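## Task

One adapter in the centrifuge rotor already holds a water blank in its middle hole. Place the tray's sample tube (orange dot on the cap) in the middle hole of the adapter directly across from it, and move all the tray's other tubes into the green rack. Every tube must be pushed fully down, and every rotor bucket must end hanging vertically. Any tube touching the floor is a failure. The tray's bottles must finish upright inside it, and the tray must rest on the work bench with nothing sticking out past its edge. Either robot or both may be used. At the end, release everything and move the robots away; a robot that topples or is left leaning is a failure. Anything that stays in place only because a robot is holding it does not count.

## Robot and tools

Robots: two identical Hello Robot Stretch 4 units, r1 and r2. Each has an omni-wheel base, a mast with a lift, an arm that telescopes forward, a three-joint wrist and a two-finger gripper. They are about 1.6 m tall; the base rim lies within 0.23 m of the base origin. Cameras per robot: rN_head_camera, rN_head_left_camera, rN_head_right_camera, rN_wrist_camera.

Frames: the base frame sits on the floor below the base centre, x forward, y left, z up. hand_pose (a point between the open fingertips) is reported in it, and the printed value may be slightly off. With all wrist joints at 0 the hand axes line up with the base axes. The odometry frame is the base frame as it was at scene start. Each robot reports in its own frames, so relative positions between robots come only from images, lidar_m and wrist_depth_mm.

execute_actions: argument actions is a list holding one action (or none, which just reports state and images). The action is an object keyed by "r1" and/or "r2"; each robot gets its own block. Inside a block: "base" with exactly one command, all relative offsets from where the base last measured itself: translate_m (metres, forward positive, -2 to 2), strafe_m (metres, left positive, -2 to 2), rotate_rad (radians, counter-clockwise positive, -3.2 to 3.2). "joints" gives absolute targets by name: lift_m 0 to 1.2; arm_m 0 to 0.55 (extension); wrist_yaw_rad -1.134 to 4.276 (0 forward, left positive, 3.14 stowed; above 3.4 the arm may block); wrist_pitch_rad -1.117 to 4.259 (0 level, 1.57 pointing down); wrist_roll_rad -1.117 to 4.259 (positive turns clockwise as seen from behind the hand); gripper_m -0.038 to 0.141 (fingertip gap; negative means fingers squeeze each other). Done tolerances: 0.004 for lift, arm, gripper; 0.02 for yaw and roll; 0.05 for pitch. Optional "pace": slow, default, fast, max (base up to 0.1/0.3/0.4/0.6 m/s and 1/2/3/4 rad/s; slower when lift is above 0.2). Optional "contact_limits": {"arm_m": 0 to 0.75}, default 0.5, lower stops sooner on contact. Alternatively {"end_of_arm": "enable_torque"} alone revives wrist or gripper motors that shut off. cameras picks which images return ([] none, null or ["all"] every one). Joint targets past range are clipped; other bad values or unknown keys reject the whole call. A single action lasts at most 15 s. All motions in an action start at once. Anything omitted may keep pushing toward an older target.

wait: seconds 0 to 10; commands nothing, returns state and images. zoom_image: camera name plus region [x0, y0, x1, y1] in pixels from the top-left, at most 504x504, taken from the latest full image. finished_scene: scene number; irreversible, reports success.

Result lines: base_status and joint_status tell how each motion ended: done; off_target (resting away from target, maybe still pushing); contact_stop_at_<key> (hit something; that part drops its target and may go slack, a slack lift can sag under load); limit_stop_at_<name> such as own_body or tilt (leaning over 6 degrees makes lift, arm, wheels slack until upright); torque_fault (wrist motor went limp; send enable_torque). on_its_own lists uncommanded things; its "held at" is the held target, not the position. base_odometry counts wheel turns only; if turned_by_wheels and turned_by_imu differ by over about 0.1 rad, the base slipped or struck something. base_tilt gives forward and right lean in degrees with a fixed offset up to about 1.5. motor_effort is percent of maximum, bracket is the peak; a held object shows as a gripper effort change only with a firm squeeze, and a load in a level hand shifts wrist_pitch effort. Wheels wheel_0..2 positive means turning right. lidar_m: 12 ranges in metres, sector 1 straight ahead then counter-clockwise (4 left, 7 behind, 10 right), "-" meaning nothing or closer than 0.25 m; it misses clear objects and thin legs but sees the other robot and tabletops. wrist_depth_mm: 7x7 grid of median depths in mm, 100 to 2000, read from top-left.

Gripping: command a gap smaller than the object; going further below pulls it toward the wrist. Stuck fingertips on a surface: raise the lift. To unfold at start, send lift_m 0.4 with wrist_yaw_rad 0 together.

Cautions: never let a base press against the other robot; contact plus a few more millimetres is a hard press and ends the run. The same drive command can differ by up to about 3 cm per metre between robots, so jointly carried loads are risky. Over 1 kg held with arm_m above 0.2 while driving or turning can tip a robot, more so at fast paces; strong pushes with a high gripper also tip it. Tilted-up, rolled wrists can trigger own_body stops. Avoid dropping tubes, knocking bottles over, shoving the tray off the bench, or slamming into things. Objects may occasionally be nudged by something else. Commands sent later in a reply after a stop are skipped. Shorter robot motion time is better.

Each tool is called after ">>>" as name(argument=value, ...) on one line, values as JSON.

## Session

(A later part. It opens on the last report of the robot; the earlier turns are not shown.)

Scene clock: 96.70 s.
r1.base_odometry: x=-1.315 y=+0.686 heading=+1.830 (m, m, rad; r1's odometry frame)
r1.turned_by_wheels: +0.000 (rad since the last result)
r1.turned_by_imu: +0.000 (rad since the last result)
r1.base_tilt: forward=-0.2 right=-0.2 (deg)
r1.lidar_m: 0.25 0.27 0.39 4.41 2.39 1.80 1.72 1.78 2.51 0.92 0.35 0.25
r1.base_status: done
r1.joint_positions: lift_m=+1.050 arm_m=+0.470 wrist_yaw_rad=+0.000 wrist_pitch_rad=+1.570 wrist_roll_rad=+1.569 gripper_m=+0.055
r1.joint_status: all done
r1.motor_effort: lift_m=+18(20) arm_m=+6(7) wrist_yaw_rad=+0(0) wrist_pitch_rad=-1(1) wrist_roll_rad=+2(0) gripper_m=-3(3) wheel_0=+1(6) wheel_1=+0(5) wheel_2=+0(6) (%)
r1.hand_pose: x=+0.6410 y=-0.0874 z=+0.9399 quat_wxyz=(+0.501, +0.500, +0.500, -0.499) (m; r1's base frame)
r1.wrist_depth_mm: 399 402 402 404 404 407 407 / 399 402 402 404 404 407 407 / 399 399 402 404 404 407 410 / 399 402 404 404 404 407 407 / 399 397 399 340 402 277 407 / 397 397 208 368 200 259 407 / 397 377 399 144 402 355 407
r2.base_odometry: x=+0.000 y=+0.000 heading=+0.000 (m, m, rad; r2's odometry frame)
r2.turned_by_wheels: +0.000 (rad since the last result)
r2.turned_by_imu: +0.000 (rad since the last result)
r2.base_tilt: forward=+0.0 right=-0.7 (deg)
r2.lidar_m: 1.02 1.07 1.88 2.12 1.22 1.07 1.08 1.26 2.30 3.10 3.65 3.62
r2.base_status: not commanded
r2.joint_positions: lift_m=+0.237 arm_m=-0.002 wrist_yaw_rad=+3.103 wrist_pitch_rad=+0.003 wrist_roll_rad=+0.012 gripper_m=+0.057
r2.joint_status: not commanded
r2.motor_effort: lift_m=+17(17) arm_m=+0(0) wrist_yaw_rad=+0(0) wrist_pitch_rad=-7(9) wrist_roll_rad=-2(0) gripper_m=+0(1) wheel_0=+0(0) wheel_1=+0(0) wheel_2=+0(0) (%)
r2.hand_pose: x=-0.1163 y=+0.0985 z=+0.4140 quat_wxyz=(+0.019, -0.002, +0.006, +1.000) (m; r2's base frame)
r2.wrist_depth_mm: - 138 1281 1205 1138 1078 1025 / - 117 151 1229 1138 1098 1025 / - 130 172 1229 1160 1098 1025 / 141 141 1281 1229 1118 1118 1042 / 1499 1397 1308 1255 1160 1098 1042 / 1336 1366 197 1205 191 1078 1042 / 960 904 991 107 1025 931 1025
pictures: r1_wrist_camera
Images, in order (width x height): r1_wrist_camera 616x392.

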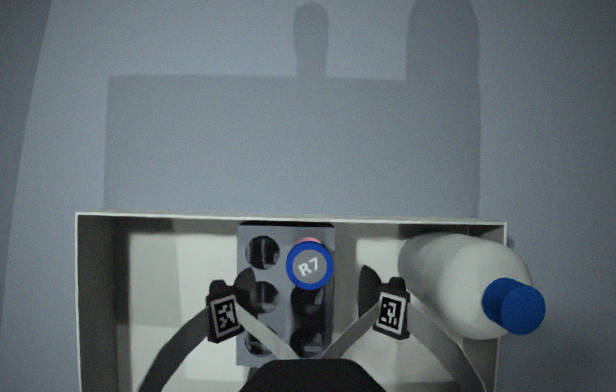

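Good. Grab and move left to find rack.

>>> execute_actions(actions=[{"r1":{"joints":{"lift_m":0.962,"gripper_m":0.05}}}], cameras=[])

>>> execute_actions(actions=[{"r1":{"joints":{"gripper_m":0.0}}}], cameras=[])

>>> execute_actions(actions=[{"r1":{"joints":{"lift_m":1.2}}}], cameras=[])

>>> execute_actions(actions=[{"r1":{"base":{"strafe_m":0.3}}}], cameras=["r1_wrist_camera"])

>>> execute_actions(actions=[{"r1":{"base":{"strafe_m":0.3}}}], cameras=["r1_wrist_camera","r1_head_left_camera"])

Scene clock: 103.97 s.
r1.base_odometry: x=-1.315 y=+0.686 heading=+1.830 (m, m, rad; r1's odometry frame)
r1.turned_by_wheels: +0.000 (rad since the last result)
r1.turned_by_imu: +0.001 (rad since the last result)
r1.base_tilt: forward=-0.2 right=+0.0 (deg)
r1.lidar_m: 0.25 0.27 0.38 4.43 2.39 1.80 1.71 1.79 2.51 0.92 0.34 0.25
r1.base_status: not commanded
r1.joint_positions: lift_m=+0.962 arm_m=+0.470 wrist_yaw_rad=+0.000 wrist_pitch_rad=+1.570 wrist_roll_rad=+1.569 gripper_m=+0.050
r1.joint_status: all done
r1.motor_effort: lift_m=+18(17) arm_m=+6(6) wrist_yaw_rad=-1(1) wrist_pitch_rad=+0(1) wrist_roll_rad=+1(1) gripper_m=-6(7) wheel_0=+0(0) wheel_1=+0(0) wheel_2=+0(0) (%)
r1.hand_pose: x=+0.6410 y=-0.0874 z=+0.8519 quat_wxyz=(+0.501, +0.500, +0.500, -0.499) (m; r1's base frame)
r1.wrist_depth_mm: 312 314 314 314 317 317 320 / 310 312 314 315 317 319 319 / 310 312 314 315 317 317 320 / 310 312 314 315 315 319 320 / 293 310 306 252 314 245 249 / 291 310 199 191 197 204 175 / 290 309 252 144 314 185 -
r2.base_odometry: x=+0.000 y=+0.000 heading=+0.000 (m, m, rad; r2's odometry frame)
r2.turned_by_wheels: +0.000 (rad since the last result)
r2.turned_by_imu: +0.000 (rad since the last result)
r2.base_tilt: forward=+0.3 right=-0.5 (deg)
r2.lidar_m: 1.02 1.04 1.87 2.10 1.23 1.07 1.09 1.29 2.31 3.11 3.67 3.62
r2.base_status: not commanded
r2.joint_positions: lift_m=+0.237 arm_m=-0.002 wrist_yaw_rad=+3.103 wrist_pitch_rad=+0.003 wrist_roll_rad=+0.012 gripper_m=+0.057
r2.joint_status: not commanded
r2.motor_effort: lift_m=+17(17) arm_m=+0(0) wrist_yaw_rad=-1(2) wrist_pitch_rad=-8(9) wrist_roll_rad=+0(0) gripper_m=-4(5) wheel_0=+0(0) wheel_1=+0(0) wheel_2=+0(0) (%)
r2.hand_pose: x=-0.1163 y=+0.0985 z=+0.4140 quat_wxyz=(+0.019, -0.002, +0.006, +1.000) (m; r2's base frame)
r2.wrist_depth_mm: - 138 1281 1229 1118 1098 1042 / - 117 152 1229 1160 1098 1042 / - 130 172 1229 1160 1098 1025 / 140 141 1281 1229 1160 1098 1025 / 1499 1430 1336 1229 1138 1078 1060 / 1308 1366 198 1182 191 1098 1042 / 960 917 1008 107 1060 946 1008
pictures: none
No camera images: the call's "cameras" was empty. Leave "cameras" out to get every camera's image.

Scene clock: 105.27 s.
r1.base_odometry: x=-1.315 y=+0.686 heading=+1.830 (m, m, rad; r1's odometry frame)
r1.turned_by_wheels: +0.000 (rad since the last result)
r1.turned_by_imu: +0.000 (rad since the last result)
r1.base_tilt: forward=-0.2 right=-0.3 (deg)
r1.lidar_m: 0.25 0.25 0.37 4.43 2.40 1.79 1.72 1.81 2.53 0.91 0.35 0.26
r1.base_status: not commanded
r1.joint_positions: lift_m=+0.962 arm_m=+0.470 wrist_yaw_rad=+0.000 wrist_pitch_rad=+1.570 wrist_roll_rad=+1.569 gripper_m=+0.000
r1.joint_status: all done
r1.motor_effort: lift_m=+18(18) arm_m=+6(6) wrist_yaw_rad=-2(0) wrist_pitch_rad=-2(1) wrist_roll_rad=+2(1) gripper_m=-17(15) wheel_0=+1(0) wheel_1=+0(0) wheel_2=+0(0) (%)
r1.hand_pose: x=+0.6409 y=-0.0874 z=+0.8519 quat_wxyz=(+0.500, +0.500, +0.500, -0.500) (m; r1's base frame)
r1.wrist_depth_mm: 310 312 315 315 315 319 319 / 312 312 312 315 317 319 320 / 312 312 314 315 315 319 319 / 310 312 314 315 315 317 320 / 293 309 309 252 314 244 248 / 291 309 191 182 189 203 175 / 290 307 252 147 315 180 -
r2.base_odometry: x=+0.000 y=+0.000 heading=+0.000 (m, m, rad; r2's odometry frame)
r2.turned_by_wheels: +0.000 (rad since the last result)
r2.turned_by_imu: +0.000 (rad since the last result)
r2.base_tilt: forward=+0.2 right=-0.7 (deg)
r2.lidar_m: 1.02 1.03 1.88 2.12 1.24 1.07 1.08 1.29 2.32 3.11 3.66 3.61
r2.base_status: not commanded
r2.joint_positions: lift_m=+0.237 arm_m=-0.002 wrist_yaw_rad=+3.103 wrist_pitch_rad=+0.003 wrist_roll_rad=+0.012 gripper_m=+0.057
r2.joint_status: not commanded
r2.motor_effort: lift_m=+17(17) arm_m=+0(0) wrist_yaw_rad=+0(1) wrist_pitch_rad=-8(7) wrist_roll_rad=+0(0) gripper_m=-2(3) wheel_0=+0(0) wheel_1=+0(0) wheel_2=+0(0) (%)
r2.hand_pose: x=-0.1163 y=+0.0985 z=+0.4140 quat_wxyz=(+0.019, -0.002, +0.006, +1.000) (m; r2's base frame)
r2.wrist_depth_mm: - 138 1281 1229 1138 1078 1025 / - 117 151 1255 1138 1078 1042 / - 130 171 1255 1138 1098 1025 / 140 141 1281 1229 1160 1098 1042 / 1537 1430 1336 1229 1138 1118 1042 / 1308 1366 198 1205 191 1078 1025 / 960 917 976 107 1042 946 1008
pictures: none
No camera images: the call's "cameras" was empty. Leave "cameras" out to get every camera's image.

Scene clock: 107.33 s.
r1.base_odometry: x=-1.315 y=+0.686 heading=+1.830 (m, m, rad; r1's odometry frame)
r1.turned_by_wheels: +0.000 (rad since the last result)
r1.turned_by_imu: +0.001 (rad since the last result)
r1.base_tilt: forward=-0.3 right=-0.2 (deg)
r1.lidar_m: 0.25 0.26 0.39 4.41 2.41 1.80 1.72 1.82 2.51 0.93 0.34 0.25
r1.base_status: not commanded
r1.joint_positions: lift_m=+1.199 arm_m=+0.470 wrist_yaw_rad=+0.000 wrist_pitch_rad=+1.570 wrist_roll_rad=+1.569 gripper_m=+0.000
r1.joint_status: all done
r1.motor_effort: lift_m=+23(25) arm_m=+7(6) wrist_yaw_rad=-2(0) wrist_pitch_rad=-1(1) wrist_roll_rad=+2(1) gripper_m=-16(18) wheel_0=+1(1) wheel_1=+0(0) wheel_2=+0(0) (%)
r1.hand_pose: x=+0.6409 y=-0.0874 z=+1.0888 quat_wxyz=(+0.500, +0.500, +0.500, -0.500) (m; r1's base frame)
r1.wrist_depth_mm: 1308 549 549 554 559 559 960 / 1308 549 554 554 554 559 960 / 549 549 549 554 554 559 1336 / 544 554 554 554 554 559 960 / 549 549 549 544 430 564 1138 / 549 549 191 182 188 554 946 / 549 544 539 147 554 559 1336
r2.base_odometry: x=+0.000 y=+0.000 heading=+0.000 (m, m, rad; r2's odometry frame)
r2.turned_by_wheels: +0.000 (rad since the last result)
r2.turned_by_imu: +0.000 (rad since the last result)
r2.base_tilt: forward=+0.3 right=-0.8 (deg)
r2.lidar_m: 1.04 1.06 1.88 2.11 1.24 1.09 1.08 1.28 2.31 3.11 3.65 3.62
r2.base_status: not commanded
r2.joint_positions: lift_m=+0.237 arm_m=-0.002 wrist_yaw_rad=+3.103 wrist_pitch_rad=+0.003 wrist_roll_rad=+0.012 gripper_m=+0.057
r2.joint_status: not commanded
r2.motor_effort: lift_m=+17(17) arm_m=+0(0) wrist_yaw_rad=-1(2) wrist_pitch_rad=-8(9) wrist_roll_rad=-1(1) gripper_m=-2(4) wheel_0=+0(0) wheel_1=+0(0) wheel_2=+0(0) (%)
r2.hand_pose: x=-0.1163 y=+0.0985 z=+0.4140 quat_wxyz=(+0.019, -0.002, +0.006, +1.000) (m; r2's base frame)
r2.wrist_depth_mm: - 138 1255 1205 1160 1098 1008 / - 117 151 1229 1160 1078 1008 / - 130 172 1229 1138 1118 1025 / 141 141 1255 1229 1138 1098 1025 / 1464 1430 1308 1229 1138 1078 1042 / 1336 1336 197 1205 192 1098 1042 / 960 917 991 107 1042 946 1025
pictures: none
No camera images: the call's "cameras" was empty. Leave "cameras" out to get every camera's image.

Scene clock: 109.67 s.
r1.base_odometry: x=-1.605 y=+0.609 heading=+1.830 (m, m, rad; r1's odometry frame)
r1.turned_by_wheels: +0.000 (rad since the last result)
r1.turned_by_imu: +0.000 (rad since the last result)
r1.base_tilt: forward=-0.2 right=-0.1 (deg)
r1.lidar_m: 0.25 0.28 0.37 4.12 2.43 1.80 1.73 1.80 2.50 0.99 0.37 0.26
r1.base_status: done
r1.joint_positions: lift_m=+1.199 arm_m=+0.470 wrist_yaw_rad=+0.000 wrist_pitch_rad=+1.570 wrist_roll_rad=+1.569 gripper_m=+0.000
r1.joint_status: not commanded
r1.motor_effort: lift_m=+22(23) arm_m=+7(6) wrist_yaw_rad=-2(0) wrist_pitch_rad=-1(1) wrist_roll_rad=+1(2) gripper_m=-18(15) wheel_0=+3(7) wheel_1=-2(8) wheel_2=-1(2) (%)
r1.hand_pose: x=+0.6409 y=-0.0874 z=+1.0889 quat_wxyz=(+0.500, +0.500, +0.500, -0.500) (m; r1's base frame)
r1.wrist_depth_mm: 1308 549 549 508 496 559 946 / 549 544 549 525 554 564 960 / 549 549 544 492 559 564 1366 / 549 549 549 554 554 559 946 / 549 549 549 559 559 559 1118 / 549 549 191 183 188 559 1336 / 549 549 554 147 559 554 1336
r2.base_odometry: x=+0.000 y=+0.000 heading=+0.000 (m, m, rad; r2's odometry frame)
r2.turned_by_wheels: +0.000 (rad since the last result)
r2.turned_by_imu: +0.000 (rad since the last result)
r2.base_tilt: forward=+0.2 right=-0.6 (deg)
r2.lidar_m: 1.02 1.04 1.89 2.12 1.24 1.09 1.09 1.27 2.32 3.11 3.65 3.62
r2.base_status: not commanded
r2.joint_positions: lift_m=+0.237 arm_m=-0.002 wrist_yaw_rad=+3.103 wrist_pitch_rad=+0.003 wrist_roll_rad=+0.012 gripper_m=+0.057
r2.joint_status: not commanded
r2.motor_effort: lift_m=+17(17) arm_m=+0(0) wrist_yaw_rad=+0(1) wrist_pitch_rad=-9(8) wrist_roll_rad=+1(1) gripper_m=-5(3) wheel_0=+0(0) wheel_1=+0(0) wheel_2=+0(0) (%)
r2.hand_pose: x=-0.1163 y=+0.0985 z=+0.4140 quat_wxyz=(+0.019, -0.002, +0.006, +1.000) (m; r2's base frame)
r2.wrist_depth_mm: - 138 1281 1229 1138 1098 1008 / - 117 152 1205 1160 1078 1042 / - 130 172 1229 1160 1060 1025 / 141 141 1255 1255 1160 1098 1042 / 1537 1430 1281 1229 1160 1098 1042 / 1308 1366 198 1205 191 1098 1042 / 946 917 991 107 1025 946 1008
pictures: r1_wrist_camera
Images, in order (width x height): r1_wrist_camera 616x392.

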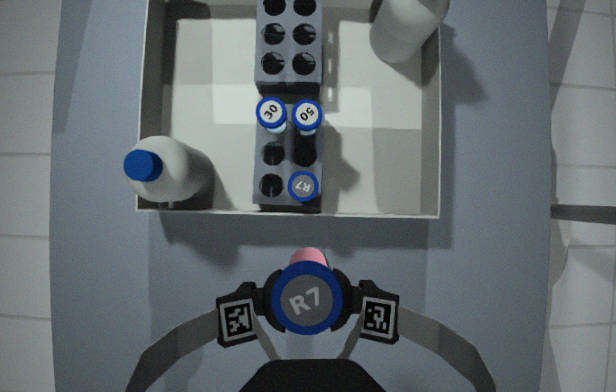

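Scene clock: 112.00 s.
r1.base_odometry: x=-1.895 y=+0.532 heading=+1.830 (m, m, rad; r1's odometry frame)
r1.turned_by_wheels: +0.000 (rad since the last result)
r1.turned_by_imu: +0.000 (rad since the last result)
r1.base_tilt: forward=-0.2 right=-0.1 (deg)
r1.lidar_m: 0.26 0.28 3.93 3.82 2.42 1.75 1.74 1.80 2.47 0.99 0.36 0.27
r1.base_status: done
r1.joint_positions: lift_m=+1.199 arm_m=+0.470 wrist_yaw_rad=+0.000 wrist_pitch_rad=+1.570 wrist_roll_rad=+1.569 gripper_m=+0.000
r1.joint_status: not commanded
r1.motor_effort: lift_m=+22(22) arm_m=+6(6) wrist_yaw_rad=+0(0) wrist_pitch_rad=-1(2) wrist_roll_rad=+2(1) gripper_m=-15(16) wheel_0=+2(10) wheel_1=-2(6) wheel_2=+0(0) (%)
r1.hand_pose: x=+0.6409 y=-0.0874 z=+1.0889 quat_wxyz=(+0.500, +0.500, +0.500, -0.500) (m; r1's base frame)
r1.wrist_depth_mm: 544 554 549 559 559 564 1366 / 544 549 549 554 559 559 1336 / 549 549 549 554 559 559 1366 / 549 544 554 549 554 564 991 / 549 549 554 535 554 554 1138 / 549 554 191 182 188 559 1366 / 544 549 554 147 559 559 1336
r2.base_odometry: x=+0.000 y=+0.000 heading=+0.000 (m, m, rad; r2's odometry frame)
r2.turned_by_wheels: +0.000 (rad since the last result)
r2.turned_by_imu: +0.000 (rad since the last result)
r2.base_tilt: forward=+0.2 right=-0.5 (deg)
r2.lidar_m: 1.02 1.04 1.86 2.13 1.24 1.08 1.06 1.28 2.31 3.11 3.66 3.62
r2.base_status: not commanded
r2.joint_positions: lift_m=+0.237 arm_m=-0.002 wrist_yaw_rad=+3.103 wrist_pitch_rad=+0.003 wrist_roll_rad=+0.012 gripper_m=+0.057
r2.joint_status: not commanded
r2.motor_effort: lift_m=+17(17) arm_m=+0(0) wrist_yaw_rad=-1(1) wrist_pitch_rad=-8(8) wrist_roll_rad=-1(1) gripper_m=-1(1) wheel_0=+0(0) wheel_1=+0(0) wheel_2=+0(0) (%)
r2.hand_pose: x=-0.1163 y=+0.0985 z=+0.4140 quat_wxyz=(+0.019, -0.002, +0.006, +1.000) (m; r2's base frame)
r2.wrist_depth_mm: - 138 1281 1205 1160 1078 1008 / - 117 152 1182 1160 1078 1025 / - 130 172 1229 1160 1078 1042 / 140 141 1281 1229 1160 1098 1042 / 1499 1366 1308 1229 1138 1078 1042 / 1336 1397 198 1229 191 1098 1042 / 946 904 991 107 1042 946 1008
pictures: r1_head_left_camera, r1_wrist_camera
Images, in order (width x height): r1_head_left_camera 420x672, r1_wrist_camera 616x392.

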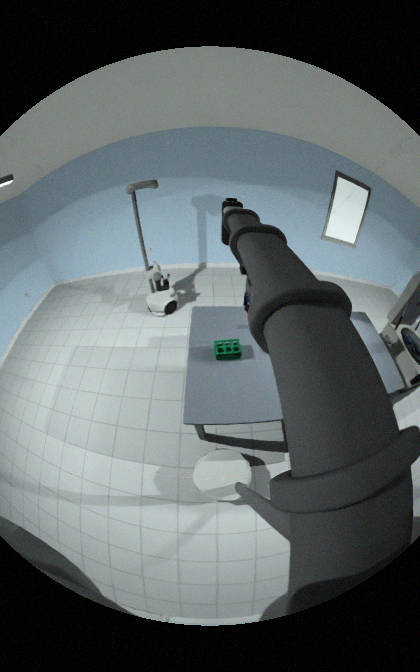

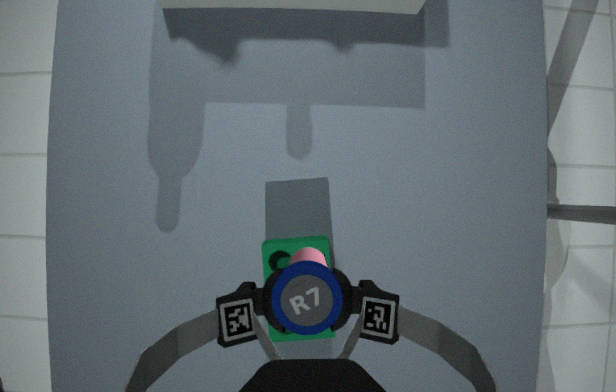

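>>> execute_actions(actions=[{"r1":{"base":{"strafe_m":0.111},"joints":{"arm_m":0.50,"lift_m":1.04}}}], cameras=["r1_wrist_camera"])

Scene clock: 129.60 s.
r1.base_odometry: x=-2.002 y=+0.504 heading=+1.830 (m, m, rad; r1's odometry frame)
r1.turned_by_wheels: +0.000 (rad since the last result)
r1.turned_by_imu: +0.001 (rad since the last result)
r1.base_tilt: forward=-0.1 right=-0.2 (deg)
r1.lidar_m: 0.25 0.31 3.82 3.71 2.42 1.77 1.70 1.79 2.49 1.01 0.38 0.28
r1.base_status: done
r1.joint_positions: lift_m=+1.040 arm_m=+0.499 wrist_yaw_rad=+0.000 wrist_pitch_rad=+1.570 wrist_roll_rad=+1.569 gripper_m=+0.000
r1.joint_status: all done
r1.motor_effort: lift_m=+18(21) arm_m=+7(7) wrist_yaw_rad=+0(0) wrist_pitch_rad=+1(1) wrist_roll_rad=+1(1) gripper_m=-18(16) wheel_0=+0(7) wheel_1=+0(8) wheel_2=-1(2) (%)
r1.hand_pose: x=+0.6699 y=-0.0874 z=+0.9299 quat_wxyz=(+0.501, +0.500, +0.500, -0.499) (m; r1's base frame)
r1.wrist_depth_mm: 389 392 392 394 397 397 399 / 387 392 392 394 394 394 397 / 389 389 392 389 394 397 399 / 387 392 392 392 394 397 399 / 389 389 394 332 394 397 402 / 389 389 190 182 188 397 397 / 389 392 392 147 397 397 399
r2.base_odometry: x=+0.000 y=+0.000 heading=+0.000 (m, m, rad; r2's odometry frame)
r2.turned_by_wheels: +0.000 (rad since the last result)
r2.turned_by_imu: +0.000 (rad since the last result)
r2.base_tilt: forward=+0.2 right=-0.6 (deg)
r2.lidar_m: 1.02 1.05 1.88 2.13 1.24 1.09 1.09 1.29 2.33 3.10 3.68 3.63
r2.base_status: not commanded
r2.joint_positions: lift_m=+0.237 arm_m=-0.002 wrist_yaw_rad=+3.103 wrist_pitch_rad=+0.003 wrist_roll_rad=+0.012 gripper_m=+0.057
r2.joint_status: not commanded
r2.motor_effort: lift_m=+17(17) arm_m=-1(0) wrist_yaw_rad=-2(0) wrist_pitch_rad=-8(7) wrist_roll_rad=-1(1) gripper_m=-2(4) wheel_0=+0(0) wheel_1=+0(0) wheel_2=+0(0) (%)
r2.hand_pose: x=-0.1163 y=+0.0985 z=+0.4140 quat_wxyz=(+0.019, -0.002, +0.006, +1.000) (m; r2's base frame)
r2.wrist_depth_mm: - 138 1255 1229 1138 1098 1025 / - 117 152 1229 1138 1098 1042 / - 130 171 1255 1160 1078 1025 / 140 141 1281 1229 1160 1098 1042 / 1537 1397 1336 1229 1138 1078 1042 / 1336 1366 197 1205 192 1098 1042 / 960 917 991 107 1042 946 1025
pictures: r1_wrist_camera
Images, in order (width x height): r1_wrist_camera 616x392.

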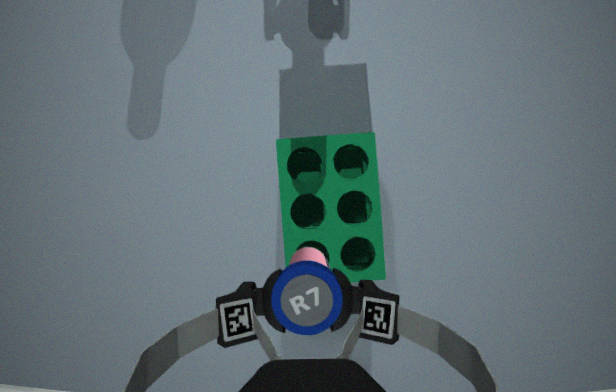

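>>> execute_actions(actions=[{"r1":{"base":{"strafe_m":0.002},"joints":{"arm_m":0.495},"pace":"slow"}}], cameras=[])

>>> execute_actions(actions=[{"r1":{"joints":{"lift_m":0.962},"pace":"slow"}}], cameras=[])

>>> execute_actions(actions=[{"r1":{"joints":{"gripper_m":0.055},"pace":"slow"}}], cameras=[])

>>> execute_actions(actions=[{"r1":{"joints":{"lift_m":1.15}}}], cameras=["r1_wrist_camera"])

Scene clock: 135.47 s.
r1.base_odometry: x=-2.004 y=+0.503 heading=+1.830 (m, m, rad; r1's odometry frame)
r1.turned_by_wheels: +0.000 (rad since the last result)
r1.turned_by_imu: +0.001 (rad since the last result)
r1.base_tilt: forward=-0.1 right=-0.2 (deg)
r1.lidar_m: 0.25 0.32 3.81 3.70 2.42 1.77 1.71 1.78 2.47 1.02 0.39 0.27
r1.base_status: done
r1.joint_positions: lift_m=+1.040 arm_m=+0.496 wrist_yaw_rad=+0.000 wrist_pitch_rad=+1.570 wrist_roll_rad=+1.569 gripper_m=+0.000
r1.joint_status: all done
r1.motor_effort: lift_m=+18(18) arm_m=-7(5) wrist_yaw_rad=+1(0) wrist_pitch_rad=+0(0) wrist_roll_rad=+1(1) gripper_m=-16(15) wheel_0=+0(5) wheel_1=+0(4) wheel_2=+0(1) (%)
r1.hand_pose: x=+0.6673 y=-0.0874 z=+0.9299 quat_wxyz=(+0.501, +0.500, +0.500, -0.499) (m; r1's base frame)
r1.wrist_depth_mm: 389 389 392 394 397 397 399 / 389 392 392 394 394 397 399 / 389 389 392 389 397 397 397 / 387 389 392 366 397 397 399 / 389 389 392 332 397 397 399 / 387 389 190 182 188 394 397 / 389 389 392 147 394 397 402
r2.base_odometry: x=+0.000 y=+0.000 heading=+0.000 (m, m, rad; r2's odometry frame)
r2.turned_by_wheels: +0.000 (rad since the last result)
r2.turned_by_imu: +0.000 (rad since the last result)
r2.base_tilt: forward=+0.1 right=-0.5 (deg)
r2.lidar_m: 1.02 1.05 1.87 2.12 1.25 1.07 1.08 1.28 2.30 3.10 3.65 3.61
r2.base_status: not commanded
r2.joint_positions: lift_m=+0.237 arm_m=-0.002 wrist_yaw_rad=+3.103 wrist_pitch_rad=+0.003 wrist_roll_rad=+0.012 gripper_m=+0.057
r2.joint_status: not commanded
r2.motor_effort: lift_m=+17(17) arm_m=+0(0) wrist_yaw_rad=+0(0) wrist_pitch_rad=-8(8) wrist_roll_rad=+0(1) gripper_m=-2(2) wheel_0=+0(0) wheel_1=+0(0) wheel_2=+0(0) (%)
r2.hand_pose: x=-0.1163 y=+0.0985 z=+0.4140 quat_wxyz=(+0.019, -0.002, +0.006, +1.000) (m; r2's base frame)
r2.wrist_depth_mm: - 138 1229 1229 1138 1078 1060 / - 117 152 1205 1160 1078 1025 / - 130 172 1255 1160 1118 1025 / 140 141 1255 1229 1182 1098 1060 / 1499 1430 1308 1205 1118 1098 1042 / 1336 1366 198 1229 191 1098 1060 / 960 904 991 107 1025 946 1008
pictures: none
No camera images: the call's "cameras" was empty. Leave "cameras" out to get every camera's image.

Scene clock: 137.00 s.
r1.base_odometry: x=-2.004 y=+0.503 heading=+1.830 (m, m, rad; r1's odometry frame)
r1.turned_by_wheels: +0.000 (rad since the last result)
r1.turned_by_imu: +0.000 (rad since the last result)
r1.base_tilt: forward=-0.2 right=-0.1 (deg)
r1.lidar_m: 0.27 0.32 3.82 3.71 2.40 1.78 1.72 1.77 2.51 1.01 0.37 0.28
r1.base_status: not commanded
r1.joint_positions: lift_m=+0.962 arm_m=+0.496 wrist_yaw_rad=+0.000 wrist_pitch_rad=+1.570 wrist_roll_rad=+1.569 gripper_m=+0.000
r1.joint_status: all done
r1.motor_effort: lift_m=+18(19) arm_m=-7(7) wrist_yaw_rad=+0(2) wrist_pitch_rad=-1(0) wrist_roll_rad=+1(1) gripper_m=-14(14) wheel_0=+0(0) wheel_1=+0(0) wheel_2=+0(0) (%)
r1.hand_pose: x=+0.6673 y=-0.0874 z=+0.8519 quat_wxyz=(+0.501, +0.500, +0.500, -0.499) (m; r1's base frame)
r1.wrist_depth_mm: 310 314 314 315 317 317 319 / 310 312 315 315 317 317 317 / 309 314 314 255 317 319 319 / 312 310 314 255 310 317 319 / 312 314 314 255 310 319 320 / 310 314 190 182 189 319 319 / 312 310 314 147 315 319 320
r2.base_odometry: x=+0.000 y=+0.000 heading=+0.000 (m, m, rad; r2's odometry frame)
r2.turned_by_wheels: +0.000 (rad since the last result)
r2.turned_by_imu: +0.000 (rad since the last result)
r2.base_tilt: forward=+0.2 right=-0.6 (deg)
r2.lidar_m: 1.03 1.04 1.88 2.13 1.23 1.08 1.08 1.29 2.32 3.12 3.65 3.62
r2.base_status: not commanded
r2.joint_positions: lift_m=+0.237 arm_m=-0.002 wrist_yaw_rad=+3.103 wrist_pitch_rad=+0.003 wrist_roll_rad=+0.012 gripper_m=+0.057
r2.joint_status: not commanded
r2.motor_effort: lift_m=+17(17) arm_m=+0(0) wrist_yaw_rad=-1(0) wrist_pitch_rad=-8(7) wrist_roll_rad=+0(1) gripper_m=-3(5) wheel_0=+0(0) wheel_1=+0(0) wheel_2=+0(0) (%)
r2.hand_pose: x=-0.1163 y=+0.0985 z=+0.4140 quat_wxyz=(+0.019, -0.002, +0.006, +1.000) (m; r2's base frame)
r2.wrist_depth_mm: - 138 1255 1205 1138 1098 1042 / - 117 152 1229 1160 1098 1042 / - 130 172 1229 1160 1098 1042 / 140 142 1255 1229 1160 1078 1025 / 1499 1397 1308 1255 1160 1098 1025 / 1366 1366 198 1205 191 1098 1060 / 946 917 1008 107 1025 931 1025
pictures: none
No camera images: the call's "cameras" was empty. Leave "cameras" out to get every camera's image.

Scene clock: 139.23 s.
r1.base_odometry: x=-2.004 y=+0.503 heading=+1.830 (m, m, rad; r1's odometry frame)
r1.turned_by_wheels: +0.000 (rad since the last result)
r1.turned_by_imu: +0.001 (rad since the last result)
r1.base_tilt: forward=-0.2 right=-0.2 (deg)
r1.lidar_m: 0.26 0.33 3.83 3.70 2.41 1.77 1.71 1.78 2.48 0.99 0.37 0.27
r1.base_status: not commanded
r1.joint_positions: lift_m=+0.962 arm_m=+0.496 wrist_yaw_rad=+0.000 wrist_pitch_rad=+1.570 wrist_roll_rad=+1.569 gripper_m=+0.055
r1.joint_status: all done
r1.motor_effort: lift_m=+18(18) arm_m=-7(7) wrist_yaw_rad=+0(1) wrist_pitch_rad=+0(1) wrist_roll_rad=+1(2) gripper_m=-3(19) wheel_0=+0(0) wheel_1=+0(0) wheel_2=+0(0) (%)
r1.hand_pose: x=+0.6673 y=-0.0874 z=+0.8519 quat_wxyz=(+0.501, +0.500, +0.500, -0.499) (m; r1's base frame)
r1.wrist_depth_mm: 310 312 314 315 317 317 319 / 310 312 315 315 315 319 319 / 312 312 314 255 317 317 319 / 310 314 315 255 310 317 319 / 310 314 312 254 310 319 319 / 310 312 209 193 200 317 320 / 310 310 314 144 315 319 319
r2.base_odometry: x=+0.000 y=+0.000 heading=+0.000 (m, m, rad; r2's odometry frame)
r2.turned_by_wheels: +0.000 (rad since the last result)
r2.turned_by_imu: +0.000 (rad since the last result)
r2.base_tilt: forward=+0.1 right=-0.6 (deg)
r2.lidar_m: 1.04 1.07 1.86 2.10 1.26 1.08 1.08 1.29 2.31 3.11 3.66 3.62
r2.base_status: not commanded
r2.joint_positions: lift_m=+0.237 arm_m=-0.002 wrist_yaw_rad=+3.103 wrist_pitch_rad=+0.003 wrist_roll_rad=+0.012 gripper_m=+0.057
r2.joint_status: not commanded
r2.motor_effort: lift_m=+17(17) arm_m=+0(0) wrist_yaw_rad=-2(1) wrist_pitch_rad=-8(8) wrist_roll_rad=+0(2) gripper_m=-2(3) wheel_0=+0(0) wheel_1=+0(0) wheel_2=+0(0) (%)
r2.hand_pose: x=-0.1163 y=+0.0985 z=+0.4140 quat_wxyz=(+0.019, -0.002, +0.006, +1.000) (m; r2's base frame)
r2.wrist_depth_mm: - 138 1255 1229 1138 1078 1025 / - 117 152 1229 1138 1098 1042 / - 130 172 1229 1138 1118 1042 / 141 141 1281 1229 1138 1098 1025 / 1499 1430 1336 1255 1138 1098 1042 / 1336 1366 198 1229 191 1078 1008 / 960 904 1008 107 1025 931 1025
pictures: none
No camera images: the call's "cameras" was empty. Leave "cameras" out to get every camera's image.

Scene clock: 141.10 s.
r1.base_odometry: x=-2.004 y=+0.503 heading=+1.830 (m, m, rad; r1's odometry frame)
r1.turned_by_wheels: +0.000 (rad since the last result)
r1.turned_by_imu: +0.001 (rad since the last result)
r1.base_tilt: forward=-0.1 right=-0.2 (deg)
r1.lidar_m: 0.26 0.31 3.83 3.70 2.40 1.77 1.72 1.78 2.50 1.00 0.37 0.27
r1.base_status: not commanded
r1.joint_positions: lift_m=+1.150 arm_m=+0.496 wrist_yaw_rad=+0.000 wrist_pitch_rad=+1.570 wrist_roll_rad=+1.569 gripper_m=+0.055
r1.joint_status: all done
r1.motor_effort: lift_m=+23(24) arm_m=-7(7) wrist_yaw_rad=+0(1) wrist_pitch_rad=-2(1) wrist_roll_rad=+1(0) gripper_m=-5(2) wheel_0=+0(0) wheel_1=+0(0) wheel_2=+0(0) (%)
r1.hand_pose: x=+0.6673 y=-0.0874 z=+1.0395 quat_wxyz=(+0.501, +0.500, +0.500, -0.499) (m; r1's base frame)
r1.wrist_depth_mm: 500 500 500 504 508 508 512 / 500 500 500 504 504 508 512 / 500 500 504 504 508 508 508 / 496 500 504 500 508 508 512 / 500 500 500 504 504 512 512 / 496 500 209 504 200 508 512 / 1229 500 504 144 508 508 512
r2.base_odometry: x=+0.000 y=+0.000 heading=+0.000 (m, m, rad; r2's odometry frame)
r2.turned_by_wheels: +0.000 (rad since the last result)
r2.turned_by_imu: +0.000 (rad since the last result)
r2.base_tilt: forward=+0.1 right=-0.7 (deg)
r2.lidar_m: 1.04 1.06 1.85 2.10 1.26 1.07 1.08 1.29 2.31 3.12 3.64 3.61
r2.base_status: not commanded
r2.joint_positions: lift_m=+0.237 arm_m=-0.002 wrist_yaw_rad=+3.103 wrist_pitch_rad=+0.003 wrist_roll_rad=+0.012 gripper_m=+0.057
r2.joint_status: not commanded
r2.motor_effort: lift_m=+17(17) arm_m=+0(0) wrist_yaw_rad=+0(1) wrist_pitch_rad=-8(7) wrist_roll_rad=+1(1) gripper_m=-1(4) wheel_0=+0(0) wheel_1=+0(0) wheel_2=+0(0) (%)
r2.hand_pose: x=-0.1163 y=+0.0985 z=+0.4140 quat_wxyz=(+0.019, -0.002, +0.006, +1.000) (m; r2's base frame)
r2.wrist_depth_mm: - 138 1255 1205 1138 1098 1025 / - 117 152 1229 1160 1098 1060 / - 130 172 1229 1160 1078 1025 / 140 141 1281 1229 1160 1078 1025 / 1499 1397 1336 1255 1138 1078 1042 / 1366 1336 198 1205 191 1118 1042 / 946 917 991 107 1042 946 1008
pictures: r1_wrist_camera
Images, in order (width x height): r1_wrist_camera 616x392.

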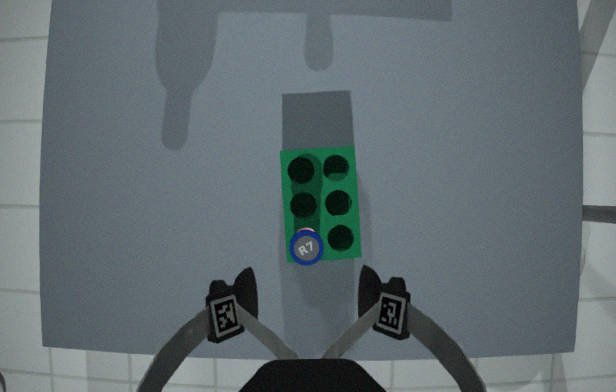

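>>> execute_actions(actions=[{"r1":{"base":{"strafe_m":-0.475},"joints":{"arm_m":0.474}}}], cameras=[])

>>> execute_actions(actions=[{"r1":{"joints":{"lift_m":1.05}}}], cameras=["r1_wrist_camera"])

Scene clock: 149.13 s.
r1.base_odometry: x=-1.545 y=+0.625 heading=+1.830 (m, m, rad; r1's odometry frame)
r1.turned_by_wheels: +0.000 (rad since the last result)
r1.turned_by_imu: +0.002 (rad since the last result)
r1.base_tilt: forward=-0.2 right=-0.1 (deg)
r1.lidar_m: 0.25 0.28 0.37 4.18 2.36 1.80 1.73 1.80 2.48 0.96 0.37 0.26
r1.base_status: done
r1.joint_positions: lift_m=+1.150 arm_m=+0.475 wrist_yaw_rad=+0.000 wrist_pitch_rad=+1.570 wrist_roll_rad=+1.569 gripper_m=+0.055
r1.joint_status: all done
r1.motor_effort: lift_m=+22(23) arm_m=-7(7) wrist_yaw_rad=+1(0) wrist_pitch_rad=-1(1) wrist_roll_rad=+0(2) gripper_m=-5(2) wheel_0=+0(6) wheel_1=+0(9) wheel_2=-1(1) (%)
r1.hand_pose: x=+0.6463 y=-0.0874 z=+1.0396 quat_wxyz=(+0.501, +0.500, +0.500, -0.499) (m; r1's base frame)
r1.wrist_depth_mm: 500 496 488 452 433 512 512 / 496 496 500 469 504 508 508 / 500 496 500 484 504 508 512 / 500 477 500 473 504 512 512 / 500 368 500 480 504 508 508 / 496 504 208 508 200 508 512 / 500 504 500 145 504 508 512
r2.base_odometry: x=+0.000 y=+0.000 heading=+0.000 (m, m, rad; r2's odometry frame)
r2.turned_by_wheels: +0.000 (rad since the last result)
r2.turned_by_imu: -0.001 (rad since the last result)
r2.base_tilt: forward=+0.2 right=-0.8 (deg)
r2.lidar_m: 1.02 1.03 1.89 2.12 1.22 1.07 1.09 1.31 2.32 3.10 3.67 3.60
r2.base_status: not commanded
r2.joint_positions: lift_m=+0.237 arm_m=-0.002 wrist_yaw_rad=+3.103 wrist_pitch_rad=+0.003 wrist_roll_rad=+0.012 gripper_m=+0.057
r2.joint_status: not commanded
r2.motor_effort: lift_m=+17(17) arm_m=+0(0) wrist_yaw_rad=-1(2) wrist_pitch_rad=-9(8) wrist_roll_rad=-1(2) gripper_m=-4(5) wheel_0=+0(0) wheel_1=+0(0) wheel_2=+0(0) (%)
r2.hand_pose: x=-0.1163 y=+0.0985 z=+0.4140 quat_wxyz=(+0.019, -0.002, +0.006, +1.000) (m; r2's base frame)
r2.wrist_depth_mm: - 138 1255 1229 1138 1098 1025 / - 117 152 1229 1160 1078 1025 / - 130 172 1229 1160 1078 1025 / 140 141 1281 1182 1160 1098 1042 / 1464 1397 1336 1255 1160 1078 1025 / 1336 1366 198 1205 191 1098 1042 / 960 917 976 107 1042 946 1025
pictures: none
No camera images: the call's "cameras" was empty. Leave "cameras" out to get every camera's image.

Scene clock: 150.57 s.
r1.base_odometry: x=-1.545 y=+0.625 heading=+1.830 (m, m, rad; r1's odometry frame)
r1.turned_by_wheels: +0.000 (rad since the last result)
r1.turned_by_imu: +0.000 (rad since the last result)
r1.base_tilt: forward=-0.2 right=-0.2 (deg)
r1.lidar_m: 0.25 0.28 0.38 4.18 2.37 1.81 1.72 1.78 2.51 0.94 0.35 0.28
r1.base_status: not commanded
r1.joint_positions: lift_m=+1.050 arm_m=+0.475 wrist_yaw_rad=+0.000 wrist_pitch_rad=+1.570 wrist_roll_rad=+1.569 gripper_m=+0.055
r1.joint_status: all done
r1.motor_effort: lift_m=+18(21) arm_m=-7(7) wrist_yaw_rad=+0(1) wrist_pitch_rad=+0(0) wrist_roll_rad=+0(1) gripper_m=-5(4) wheel_0=+1(0) wheel_1=+0(0) wheel_2=-1(1) (%)
r1.hand_pose: x=+0.6463 y=-0.0874 z=+0.9399 quat_wxyz=(+0.501, +0.500, +0.500, -0.499) (m; r1's base frame)
r1.wrist_depth_mm: 402 399 399 342 402 312 407 / 397 399 399 359 404 404 410 / 397 397 402 342 402 404 410 / 397 343 399 342 402 404 410 / 222 267 399 340 402 407 407 / 399 402 209 402 200 407 407 / 399 399 402 144 404 407 410
r2.base_odometry: x=+0.000 y=+0.000 heading=+0.000 (m, m, rad; r2's odometry frame)
r2.turned_by_wheels: +0.000 (rad since the last result)
r2.turned_by_imu: +0.000 (rad since the last result)
r2.base_tilt: forward=+0.3 right=-0.5 (deg)
r2.lidar_m: 1.02 1.05 1.88 2.14 1.23 1.09 1.09 1.29 2.31 3.11 3.67 3.63
r2.base_status: not commanded
r2.joint_positions: lift_m=+0.237 arm_m=-0.002 wrist_yaw_rad=+3.103 wrist_pitch_rad=+0.003 wrist_roll_rad=+0.012 gripper_m=+0.057
r2.joint_status: not commanded
r2.motor_effort: lift_m=+17(17) arm_m=+0(0) wrist_yaw_rad=-2(1) wrist_pitch_rad=-8(8) wrist_roll_rad=+1(2) gripper_m=-6(3) wheel_0=+0(0) wheel_1=+0(0) wheel_2=+0(0) (%)
r2.hand_pose: x=-0.1163 y=+0.0985 z=+0.4140 quat_wxyz=(+0.019, -0.002, +0.006, +1.000) (m; r2's base frame)
r2.wrist_depth_mm: - 138 1281 1205 1138 1098 1042 / - 117 152 1229 1118 1078 1025 / - 130 172 1255 1160 1078 1042 / 141 141 1255 1229 1160 1098 1025 / 1537 1397 1308 1255 1138 1098 1008 / 1336 1366 197 1205 191 1078 1025 / 946 904 991 107 1060 946 1042
pictures: r1_wrist_camera
Images, in order (width x height): r1_wrist_camera 616x392.

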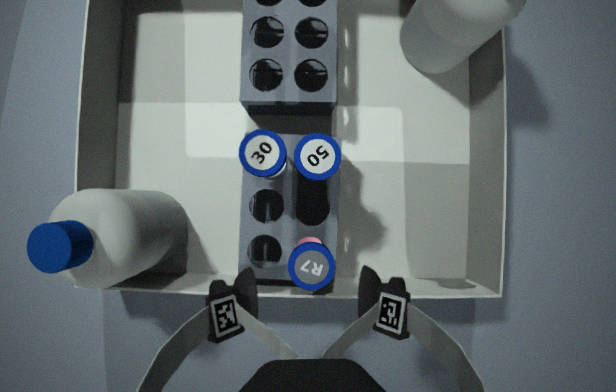

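>>> execute_actions(actions=[{"r1":{"joints":{"lift_m":0.962,"arm_m":0.472}}}], cameras=[])

>>> execute_actions(actions=[{"r1":{"joints":{"gripper_m":0.0}}}], cameras=[])

>>> execute_actions(actions=[{"r1":{"joints":{"lift_m":1.15}}}], cameras=[])

>>> execute_actions(actions=[{"r1":{"base":{"strafe_m":0.435},"joints":{"arm_m":0.499}}}], cameras=[])

>>> execute_actions(actions=[{"r1":{"joints":{"lift_m":1.04}}}], cameras=["r1_wrist_camera"])

Scene clock: 157.43 s.
r1.base_odometry: x=-1.545 y=+0.625 heading=+1.830 (m, m, rad; r1's odometry frame)
r1.turned_by_wheels: +0.000 (rad since the last result)
r1.turned_by_imu: +0.001 (rad since the last result)
r1.base_tilt: forward=+0.0 right=-0.1 (deg)
r1.lidar_m: 0.26 0.27 0.39 4.18 2.37 1.79 1.71 1.79 2.51 0.96 0.35 0.26
r1.base_status: not commanded
r1.joint_positions: lift_m=+0.962 arm_m=+0.473 wrist_yaw_rad=+0.000 wrist_pitch_rad=+1.570 wrist_roll_rad=+1.569 gripper_m=+0.055
r1.joint_status: all done
r1.motor_effort: lift_m=+18(19) arm_m=-7(7) wrist_yaw_rad=+0(0) wrist_pitch_rad=+0(1) wrist_roll_rad=+0(2) gripper_m=-4(1) wheel_0=+0(0) wheel_1=+0(0) wheel_2=-1(1) (%)
r1.hand_pose: x=+0.6443 y=-0.0874 z=+0.8519 quat_wxyz=(+0.501, +0.500, +0.500, -0.499) (m; r1's base frame)
r1.wrist_depth_mm: 285 310 306 282 315 298 - / 290 312 312 286 315 315 263 / 294 309 190 190 315 315 264 / 215 309 307 253 315 315 263 / 179 266 307 252 315 315 262 / 205 293 209 191 200 290 258 / 312 310 314 144 315 317 320
r2.base_odometry: x=+0.000 y=+0.000 heading=+0.000 (m, m, rad; r2's odometry frame)
r2.turned_by_wheels: +0.000 (rad since the last result)
r2.turned_by_imu: +0.000 (rad since the last result)
r2.base_tilt: forward=+0.2 right=-0.7 (deg)
r2.lidar_m: 1.04 1.04 1.87 2.11 1.25 1.08 1.08 1.27 2.33 3.12 3.64 3.60
r2.base_status: not commanded
r2.joint_positions: lift_m=+0.237 arm_m=-0.002 wrist_yaw_rad=+3.103 wrist_pitch_rad=+0.003 wrist_roll_rad=+0.012 gripper_m=+0.057
r2.joint_status: not commanded
r2.motor_effort: lift_m=+17(17) arm_m=+0(0) wrist_yaw_rad=+0(0) wrist_pitch_rad=-8(8) wrist_roll_rad=+1(0) gripper_m=-4(3) wheel_0=+0(0) wheel_1=+0(0) wheel_2=+0(0) (%)
r2.hand_pose: x=-0.1163 y=+0.0985 z=+0.4140 quat_wxyz=(+0.019, -0.002, +0.006, +1.000) (m; r2's base frame)
r2.wrist_depth_mm: - 138 1281 1229 1138 1078 1042 / - 117 152 1229 1138 1098 1025 / - 130 172 1255 1160 1098 1042 / 141 141 1281 1229 1160 1098 1025 / 1499 1430 1308 1229 1138 1098 1042 / 1336 1336 197 1205 192 1098 1042 / 960 917 976 107 1025 946 1008
pictures: none
No camera images: the call's "cameras" was empty. Leave "cameras" out to get every camera's image.

Scene clock: 158.77 s.
r1.base_odometry: x=-1.545 y=+0.625 heading=+1.830 (m, m, rad; r1's odometry frame)
r1.turned_by_wheels: +0.000 (rad since the last result)
r1.turned_by_imu: +0.000 (rad since the last result)
r1.base_tilt: forward=+0.0 right=-0.1 (deg)
r1.lidar_m: 0.25 0.27 0.39 4.17 2.38 1.80 1.71 1.79 2.52 0.95 0.36 0.26
r1.base_status: not commanded
r1.joint_positions: lift_m=+0.962 arm_m=+0.473 wrist_yaw_rad=+0.000 wrist_pitch_rad=+1.570 wrist_roll_rad=+1.569 gripper_m=+0.000
r1.joint_status: all done
r1.motor_effort: lift_m=+18(18) arm_m=-7(7) wrist_yaw_rad=+1(0) wrist_pitch_rad=-2(2) wrist_roll_rad=+1(1) gripper_m=-16(17) wheel_0=+0(1) wheel_1=+0(0) wheel_2=-1(1) (%)
r1.hand_pose: x=+0.6442 y=-0.0874 z=+0.8519 quat_wxyz=(+0.500, +0.500, +0.500, -0.500) (m; r1's base frame)
r1.wrist_depth_mm: 286 309 306 282 314 298 - / 289 309 310 287 314 315 262 / 296 309 190 190 314 315 264 / 215 309 307 252 314 315 263 / 179 266 306 253 314 314 260 / 206 293 190 182 189 287 258 / 310 312 314 232 317 319 319
r2.base_odometry: x=+0.000 y=+0.000 heading=+0.000 (m, m, rad; r2's odometry frame)
r2.turned_by_wheels: +0.000 (rad since the last result)
r2.turned_by_imu: +0.000 (rad since the last result)
r2.base_tilt: forward=+0.2 right=-0.6 (deg)
r2.lidar_m: 1.04 1.04 1.88 2.11 1.24 1.08 1.09 1.29 2.35 3.11 3.66 3.63
r2.base_status: not commanded
r2.joint_positions: lift_m=+0.237 arm_m=-0.002 wrist_yaw_rad=+3.103 wrist_pitch_rad=+0.003 wrist_roll_rad=+0.012 gripper_m=+0.057
r2.joint_status: not commanded
r2.motor_effort: lift_m=+17(17) arm_m=+0(0) wrist_yaw_rad=+1(1) wrist_pitch_rad=-9(8) wrist_roll_rad=+0(1) gripper_m=+0(1) wheel_0=+0(0) wheel_1=+0(0) wheel_2=+0(0) (%)
r2.hand_pose: x=-0.1163 y=+0.0985 z=+0.4140 quat_wxyz=(+0.019, -0.002, +0.006, +1.000) (m; r2's base frame)
r2.wrist_depth_mm: - 138 1255 1229 1160 1060 1025 / - 117 152 1229 1160 1060 1025 / - 130 172 1229 1160 1098 1025 / 141 141 1255 1229 1160 1098 1025 / 1499 1397 1281 1229 1138 1078 1042 / 1366 1366 198 1229 192 1078 1008 / 976 917 1008 107 1025 946 1008
pictures: none
No camera images: the call's "cameras" was empty. Leave "cameras" out to get every camera's image.

Scene clock: 160.63 s.
r1.base_odometry: x=-1.545 y=+0.625 heading=+1.830 (m, m, rad; r1's odometry frame)
r1.turned_by_wheels: +0.000 (rad since the last result)
r1.turned_by_imu: +0.001 (rad since the last result)
r1.base_tilt: forward=-0.1 right=-0.2 (deg)
r1.lidar_m: 0.25 0.27 0.39 4.16 2.40 1.80 1.72 1.78 2.51 0.97 0.36 0.27
r1.base_status: not commanded
r1.joint_positions: lift_m=+1.150 arm_m=+0.473 wrist_yaw_rad=+0.000 wrist_pitch_rad=+1.570 wrist_roll_rad=+1.569 gripper_m=+0.000
r1.joint_status: all done
r1.motor_effort: lift_m=+23(24) arm_m=-7(7) wrist_yaw_rad=+0(1) wrist_pitch_rad=-1(2) wrist_roll_rad=+2(2) gripper_m=-15(17) wheel_0=+0(0) wheel_1=+0(0) wheel_2=-1(1) (%)
r1.hand_pose: x=+0.6442 y=-0.0874 z=+1.0395 quat_wxyz=(+0.500, +0.500, +0.500, -0.500) (m; r1's base frame)
r1.wrist_depth_mm: 500 496 492 445 427 508 512 / 500 500 500 496 504 508 512 / 500 500 500 480 504 512 512 / 496 484 500 473 504 504 508 / 496 366 500 442 504 508 508 / 500 500 191 182 188 508 508 / 500 500 500 147 504 508 512
r2.base_odometry: x=+0.000 y=+0.000 heading=+0.000 (m, m, rad; r2's odometry frame)
r2.turned_by_wheels: +0.000 (rad since the last result)
r2.turned_by_imu: +0.000 (rad since the last result)
r2.base_tilt: forward=+0.1 right=-0.6 (deg)
r2.lidar_m: 1.03 1.05 1.86 2.12 1.26 1.08 1.08 1.28 2.31 3.12 3.66 3.62
r2.base_status: not commanded
r2.joint_positions: lift_m=+0.237 arm_m=-0.002 wrist_yaw_rad=+3.103 wrist_pitch_rad=+0.003 wrist_roll_rad=+0.012 gripper_m=+0.057
r2.joint_status: not commanded
r2.motor_effort: lift_m=+17(17) arm_m=+0(0) wrist_yaw_rad=-1(1) wrist_pitch_rad=-7(9) wrist_roll_rad=+0(1) gripper_m=-2(2) wheel_0=+0(0) wheel_1=+0(0) wheel_2=+0(0) (%)
r2.hand_pose: x=-0.1163 y=+0.0985 z=+0.4140 quat_wxyz=(+0.019, -0.002, +0.006, +1.000) (m; r2's base frame)
r2.wrist_depth_mm: - 138 1255 1229 1138 1078 1042 / - 117 151 1255 1138 1078 1042 / - 130 172 1255 1160 1098 1025 / 141 141 1281 1255 1160 1118 1060 / 1499 1430 1308 1229 1138 1098 1025 / 1336 1336 198 1229 191 1078 1060 / 960 917 1008 107 1042 960 1025
pictures: none
No camera images: the call's "cameras" was empty. Leave "cameras" out to get every camera's image.

Scene clock: 163.40 s.
r1.base_odometry: x=-1.966 y=+0.513 heading=+1.830 (m, m, rad; r1's odometry frame)
r1.turned_by_wheels: +0.000 (rad since the last result)
r1.turned_by_imu: +0.000 (rad since the last result)
r1.base_tilt: forward=-0.1 right=-0.1 (deg)
r1.lidar_m: 0.25 0.28 3.86 3.76 2.40 1.76 1.71 1.79 2.48 1.00 0.36 0.26
r1.base_status: done
r1.joint_positions: lift_m=+1.150 arm_m=+0.498 wrist_yaw_rad=+0.000 wrist_pitch_rad=+1.570 wrist_roll_rad=+1.569 gripper_m=+0.000
r1.joint_status: all done
r1.motor_effort: lift_m=+23(23) arm_m=+6(5) wrist_yaw_rad=+1(0) wrist_pitch_rad=-1(1) wrist_roll_rad=+1(1) gripper_m=-17(17) wheel_0=+2(9) wheel_1=-1(8) wheel_2=-1(1) (%)
r1.hand_pose: x=+0.6690 y=-0.0874 z=+1.0395 quat_wxyz=(+0.501, +0.500, +0.500, -0.499) (m; r1's base frame)
r1.wrist_depth_mm: 500 500 504 504 504 508 512 / 496 500 504 504 504 508 512 / 496 500 500 504 504 508 508 / 500 500 504 500 504 508 508 / 500 500 504 500 504 508 512 / 500 500 191 182 189 508 512 / 500 496 500 147 508 508 508
r2.base_odometry: x=+0.000 y=+0.000 heading=+0.000 (m, m, rad; r2's odometry frame)
r2.turned_by_wheels: +0.000 (rad since the last result)
r2.turned_by_imu: +0.000 (rad since the last result)
r2.base_tilt: forward=+0.4 right=-0.6 (deg)
r2.lidar_m: 1.01 1.02 1.87 2.10 1.25 1.09 1.09 1.30 2.31 3.12 3.64 3.62
r2.base_status: not commanded
r2.joint_positions: lift_m=+0.237 arm_m=-0.002 wrist_yaw_rad=+3.103 wrist_pitch_rad=+0.003 wrist_roll_rad=+0.012 gripper_m=+0.057
r2.joint_status: not commanded
r2.motor_effort: lift_m=+17(17) arm_m=+0(0) wrist_yaw_rad=-1(1) wrist_pitch_rad=-8(7) wrist_roll_rad=+0(0) gripper_m=-1(5) wheel_0=+0(0) wheel_1=+0(0) wheel_2=+0(0) (%)
r2.hand_pose: x=-0.1163 y=+0.0985 z=+0.4140 quat_wxyz=(+0.019, -0.002, +0.006, +1.000) (m; r2's base frame)
r2.wrist_depth_mm: - 138 1255 1205 1138 1098 1025 / - 117 152 1229 1160 1078 1042 / - 130 172 1229 1160 1078 1042 / 141 141 1308 1229 1160 1098 1042 / 1537 1430 1308 1255 1160 1098 1060 / 1366 1366 198 1205 191 1098 1042 / 960 904 991 107 1008 946 1025
pictures: none
No camera images: the call's "cameras" was empty. Leave "cameras" out to get every camera's image.

Scene clock: 164.90 s.
r1.base_odometry: x=-1.966 y=+0.513 heading=+1.830 (m, m, rad; r1's odometry frame)
r1.turned_by_wheels: +0.000 (rad since the last result)
r1.turned_by_imu: +0.000 (rad since the last result)
r1.base_tilt: forward=-0.3 right=-0.2 (deg)
r1.lidar_m: 0.26 0.26 3.88 3.76 2.40 1.74 1.71 1.78 2.50 1.01 0.37 0.27
r1.base_status: not commanded
r1.joint_positions: lift_m=+1.040 arm_m=+0.498 wrist_yaw_rad=+0.000 wrist_pitch_rad=+1.570 wrist_roll_rad=+1.569 gripper_m=+0.000
r1.joint_status: all done
r1.motor_effort: lift_m=+18(21) arm_m=+7(7) wrist_yaw_rad=+0(1) wrist_pitch_rad=+0(2) wrist_roll_rad=+1(2) gripper_m=-17(19) wheel_0=+2(1) wheel_1=-1(1) wheel_2=-1(1) (%)
r1.hand_pose: x=+0.6690 y=-0.0874 z=+0.9299 quat_wxyz=(+0.501, +0.500, +0.500, -0.499) (m; r1's base frame)
r1.wrist_depth_mm: 389 389 394 392 397 394 399 / 389 389 392 394 397 397 399 / 389 389 392 394 394 397 397 / 389 392 392 389 397 397 397 / 389 389 389 332 397 397 397 / 389 389 190 182 189 397 399 / 389 389 392 147 394 394 399
r2.base_odometry: x=+0.000 y=+0.000 heading=+0.000 (m, m, rad; r2's odometry frame)
r2.turned_by_wheels: +0.000 (rad since the last result)
r2.turned_by_imu: +0.000 (rad since the last result)
r2.base_tilt: forward=+0.3 right=-0.8 (deg)
r2.lidar_m: 1.03 1.06 1.88 2.10 1.26 1.07 1.09 1.29 2.32 3.11 3.66 3.61
r2.base_status: not commanded
r2.joint_positions: lift_m=+0.237 arm_m=-0.002 wrist_yaw_rad=+3.103 wrist_pitch_rad=+0.003 wrist_roll_rad=+0.012 gripper_m=+0.057
r2.joint_status: not commanded
r2.motor_effort: lift_m=+17(17) arm_m=+0(0) wrist_yaw_rad=-2(1) wrist_pitch_rad=-8(7) wrist_roll_rad=+0(0) gripper_m=+0(3) wheel_0=+0(0) wheel_1=+0(0) wheel_2=+0(0) (%)
r2.hand_pose: x=-0.1163 y=+0.0985 z=+0.4140 quat_wxyz=(+0.019, -0.002, +0.006, +1.000) (m; r2's base frame)
r2.wrist_depth_mm: - 138 1229 1229 1138 1078 1042 / - 117 152 1229 1160 1078 1042 / - 130 172 1205 1138 1098 1042 / 140 141 1255 1229 1138 1098 1025 / 1537 1430 1308 1255 1138 1098 1025 / 1366 1366 198 1205 191 1078 1042 / 960 904 976 107 1042 946 1008
pictures: r1_wrist_camera
Images, in order (width x height): r1_wrist_camera 616x392.

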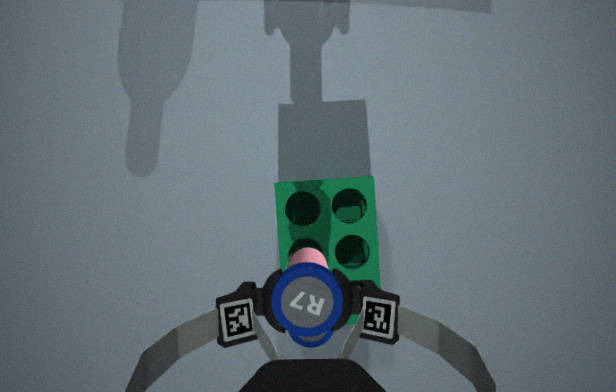

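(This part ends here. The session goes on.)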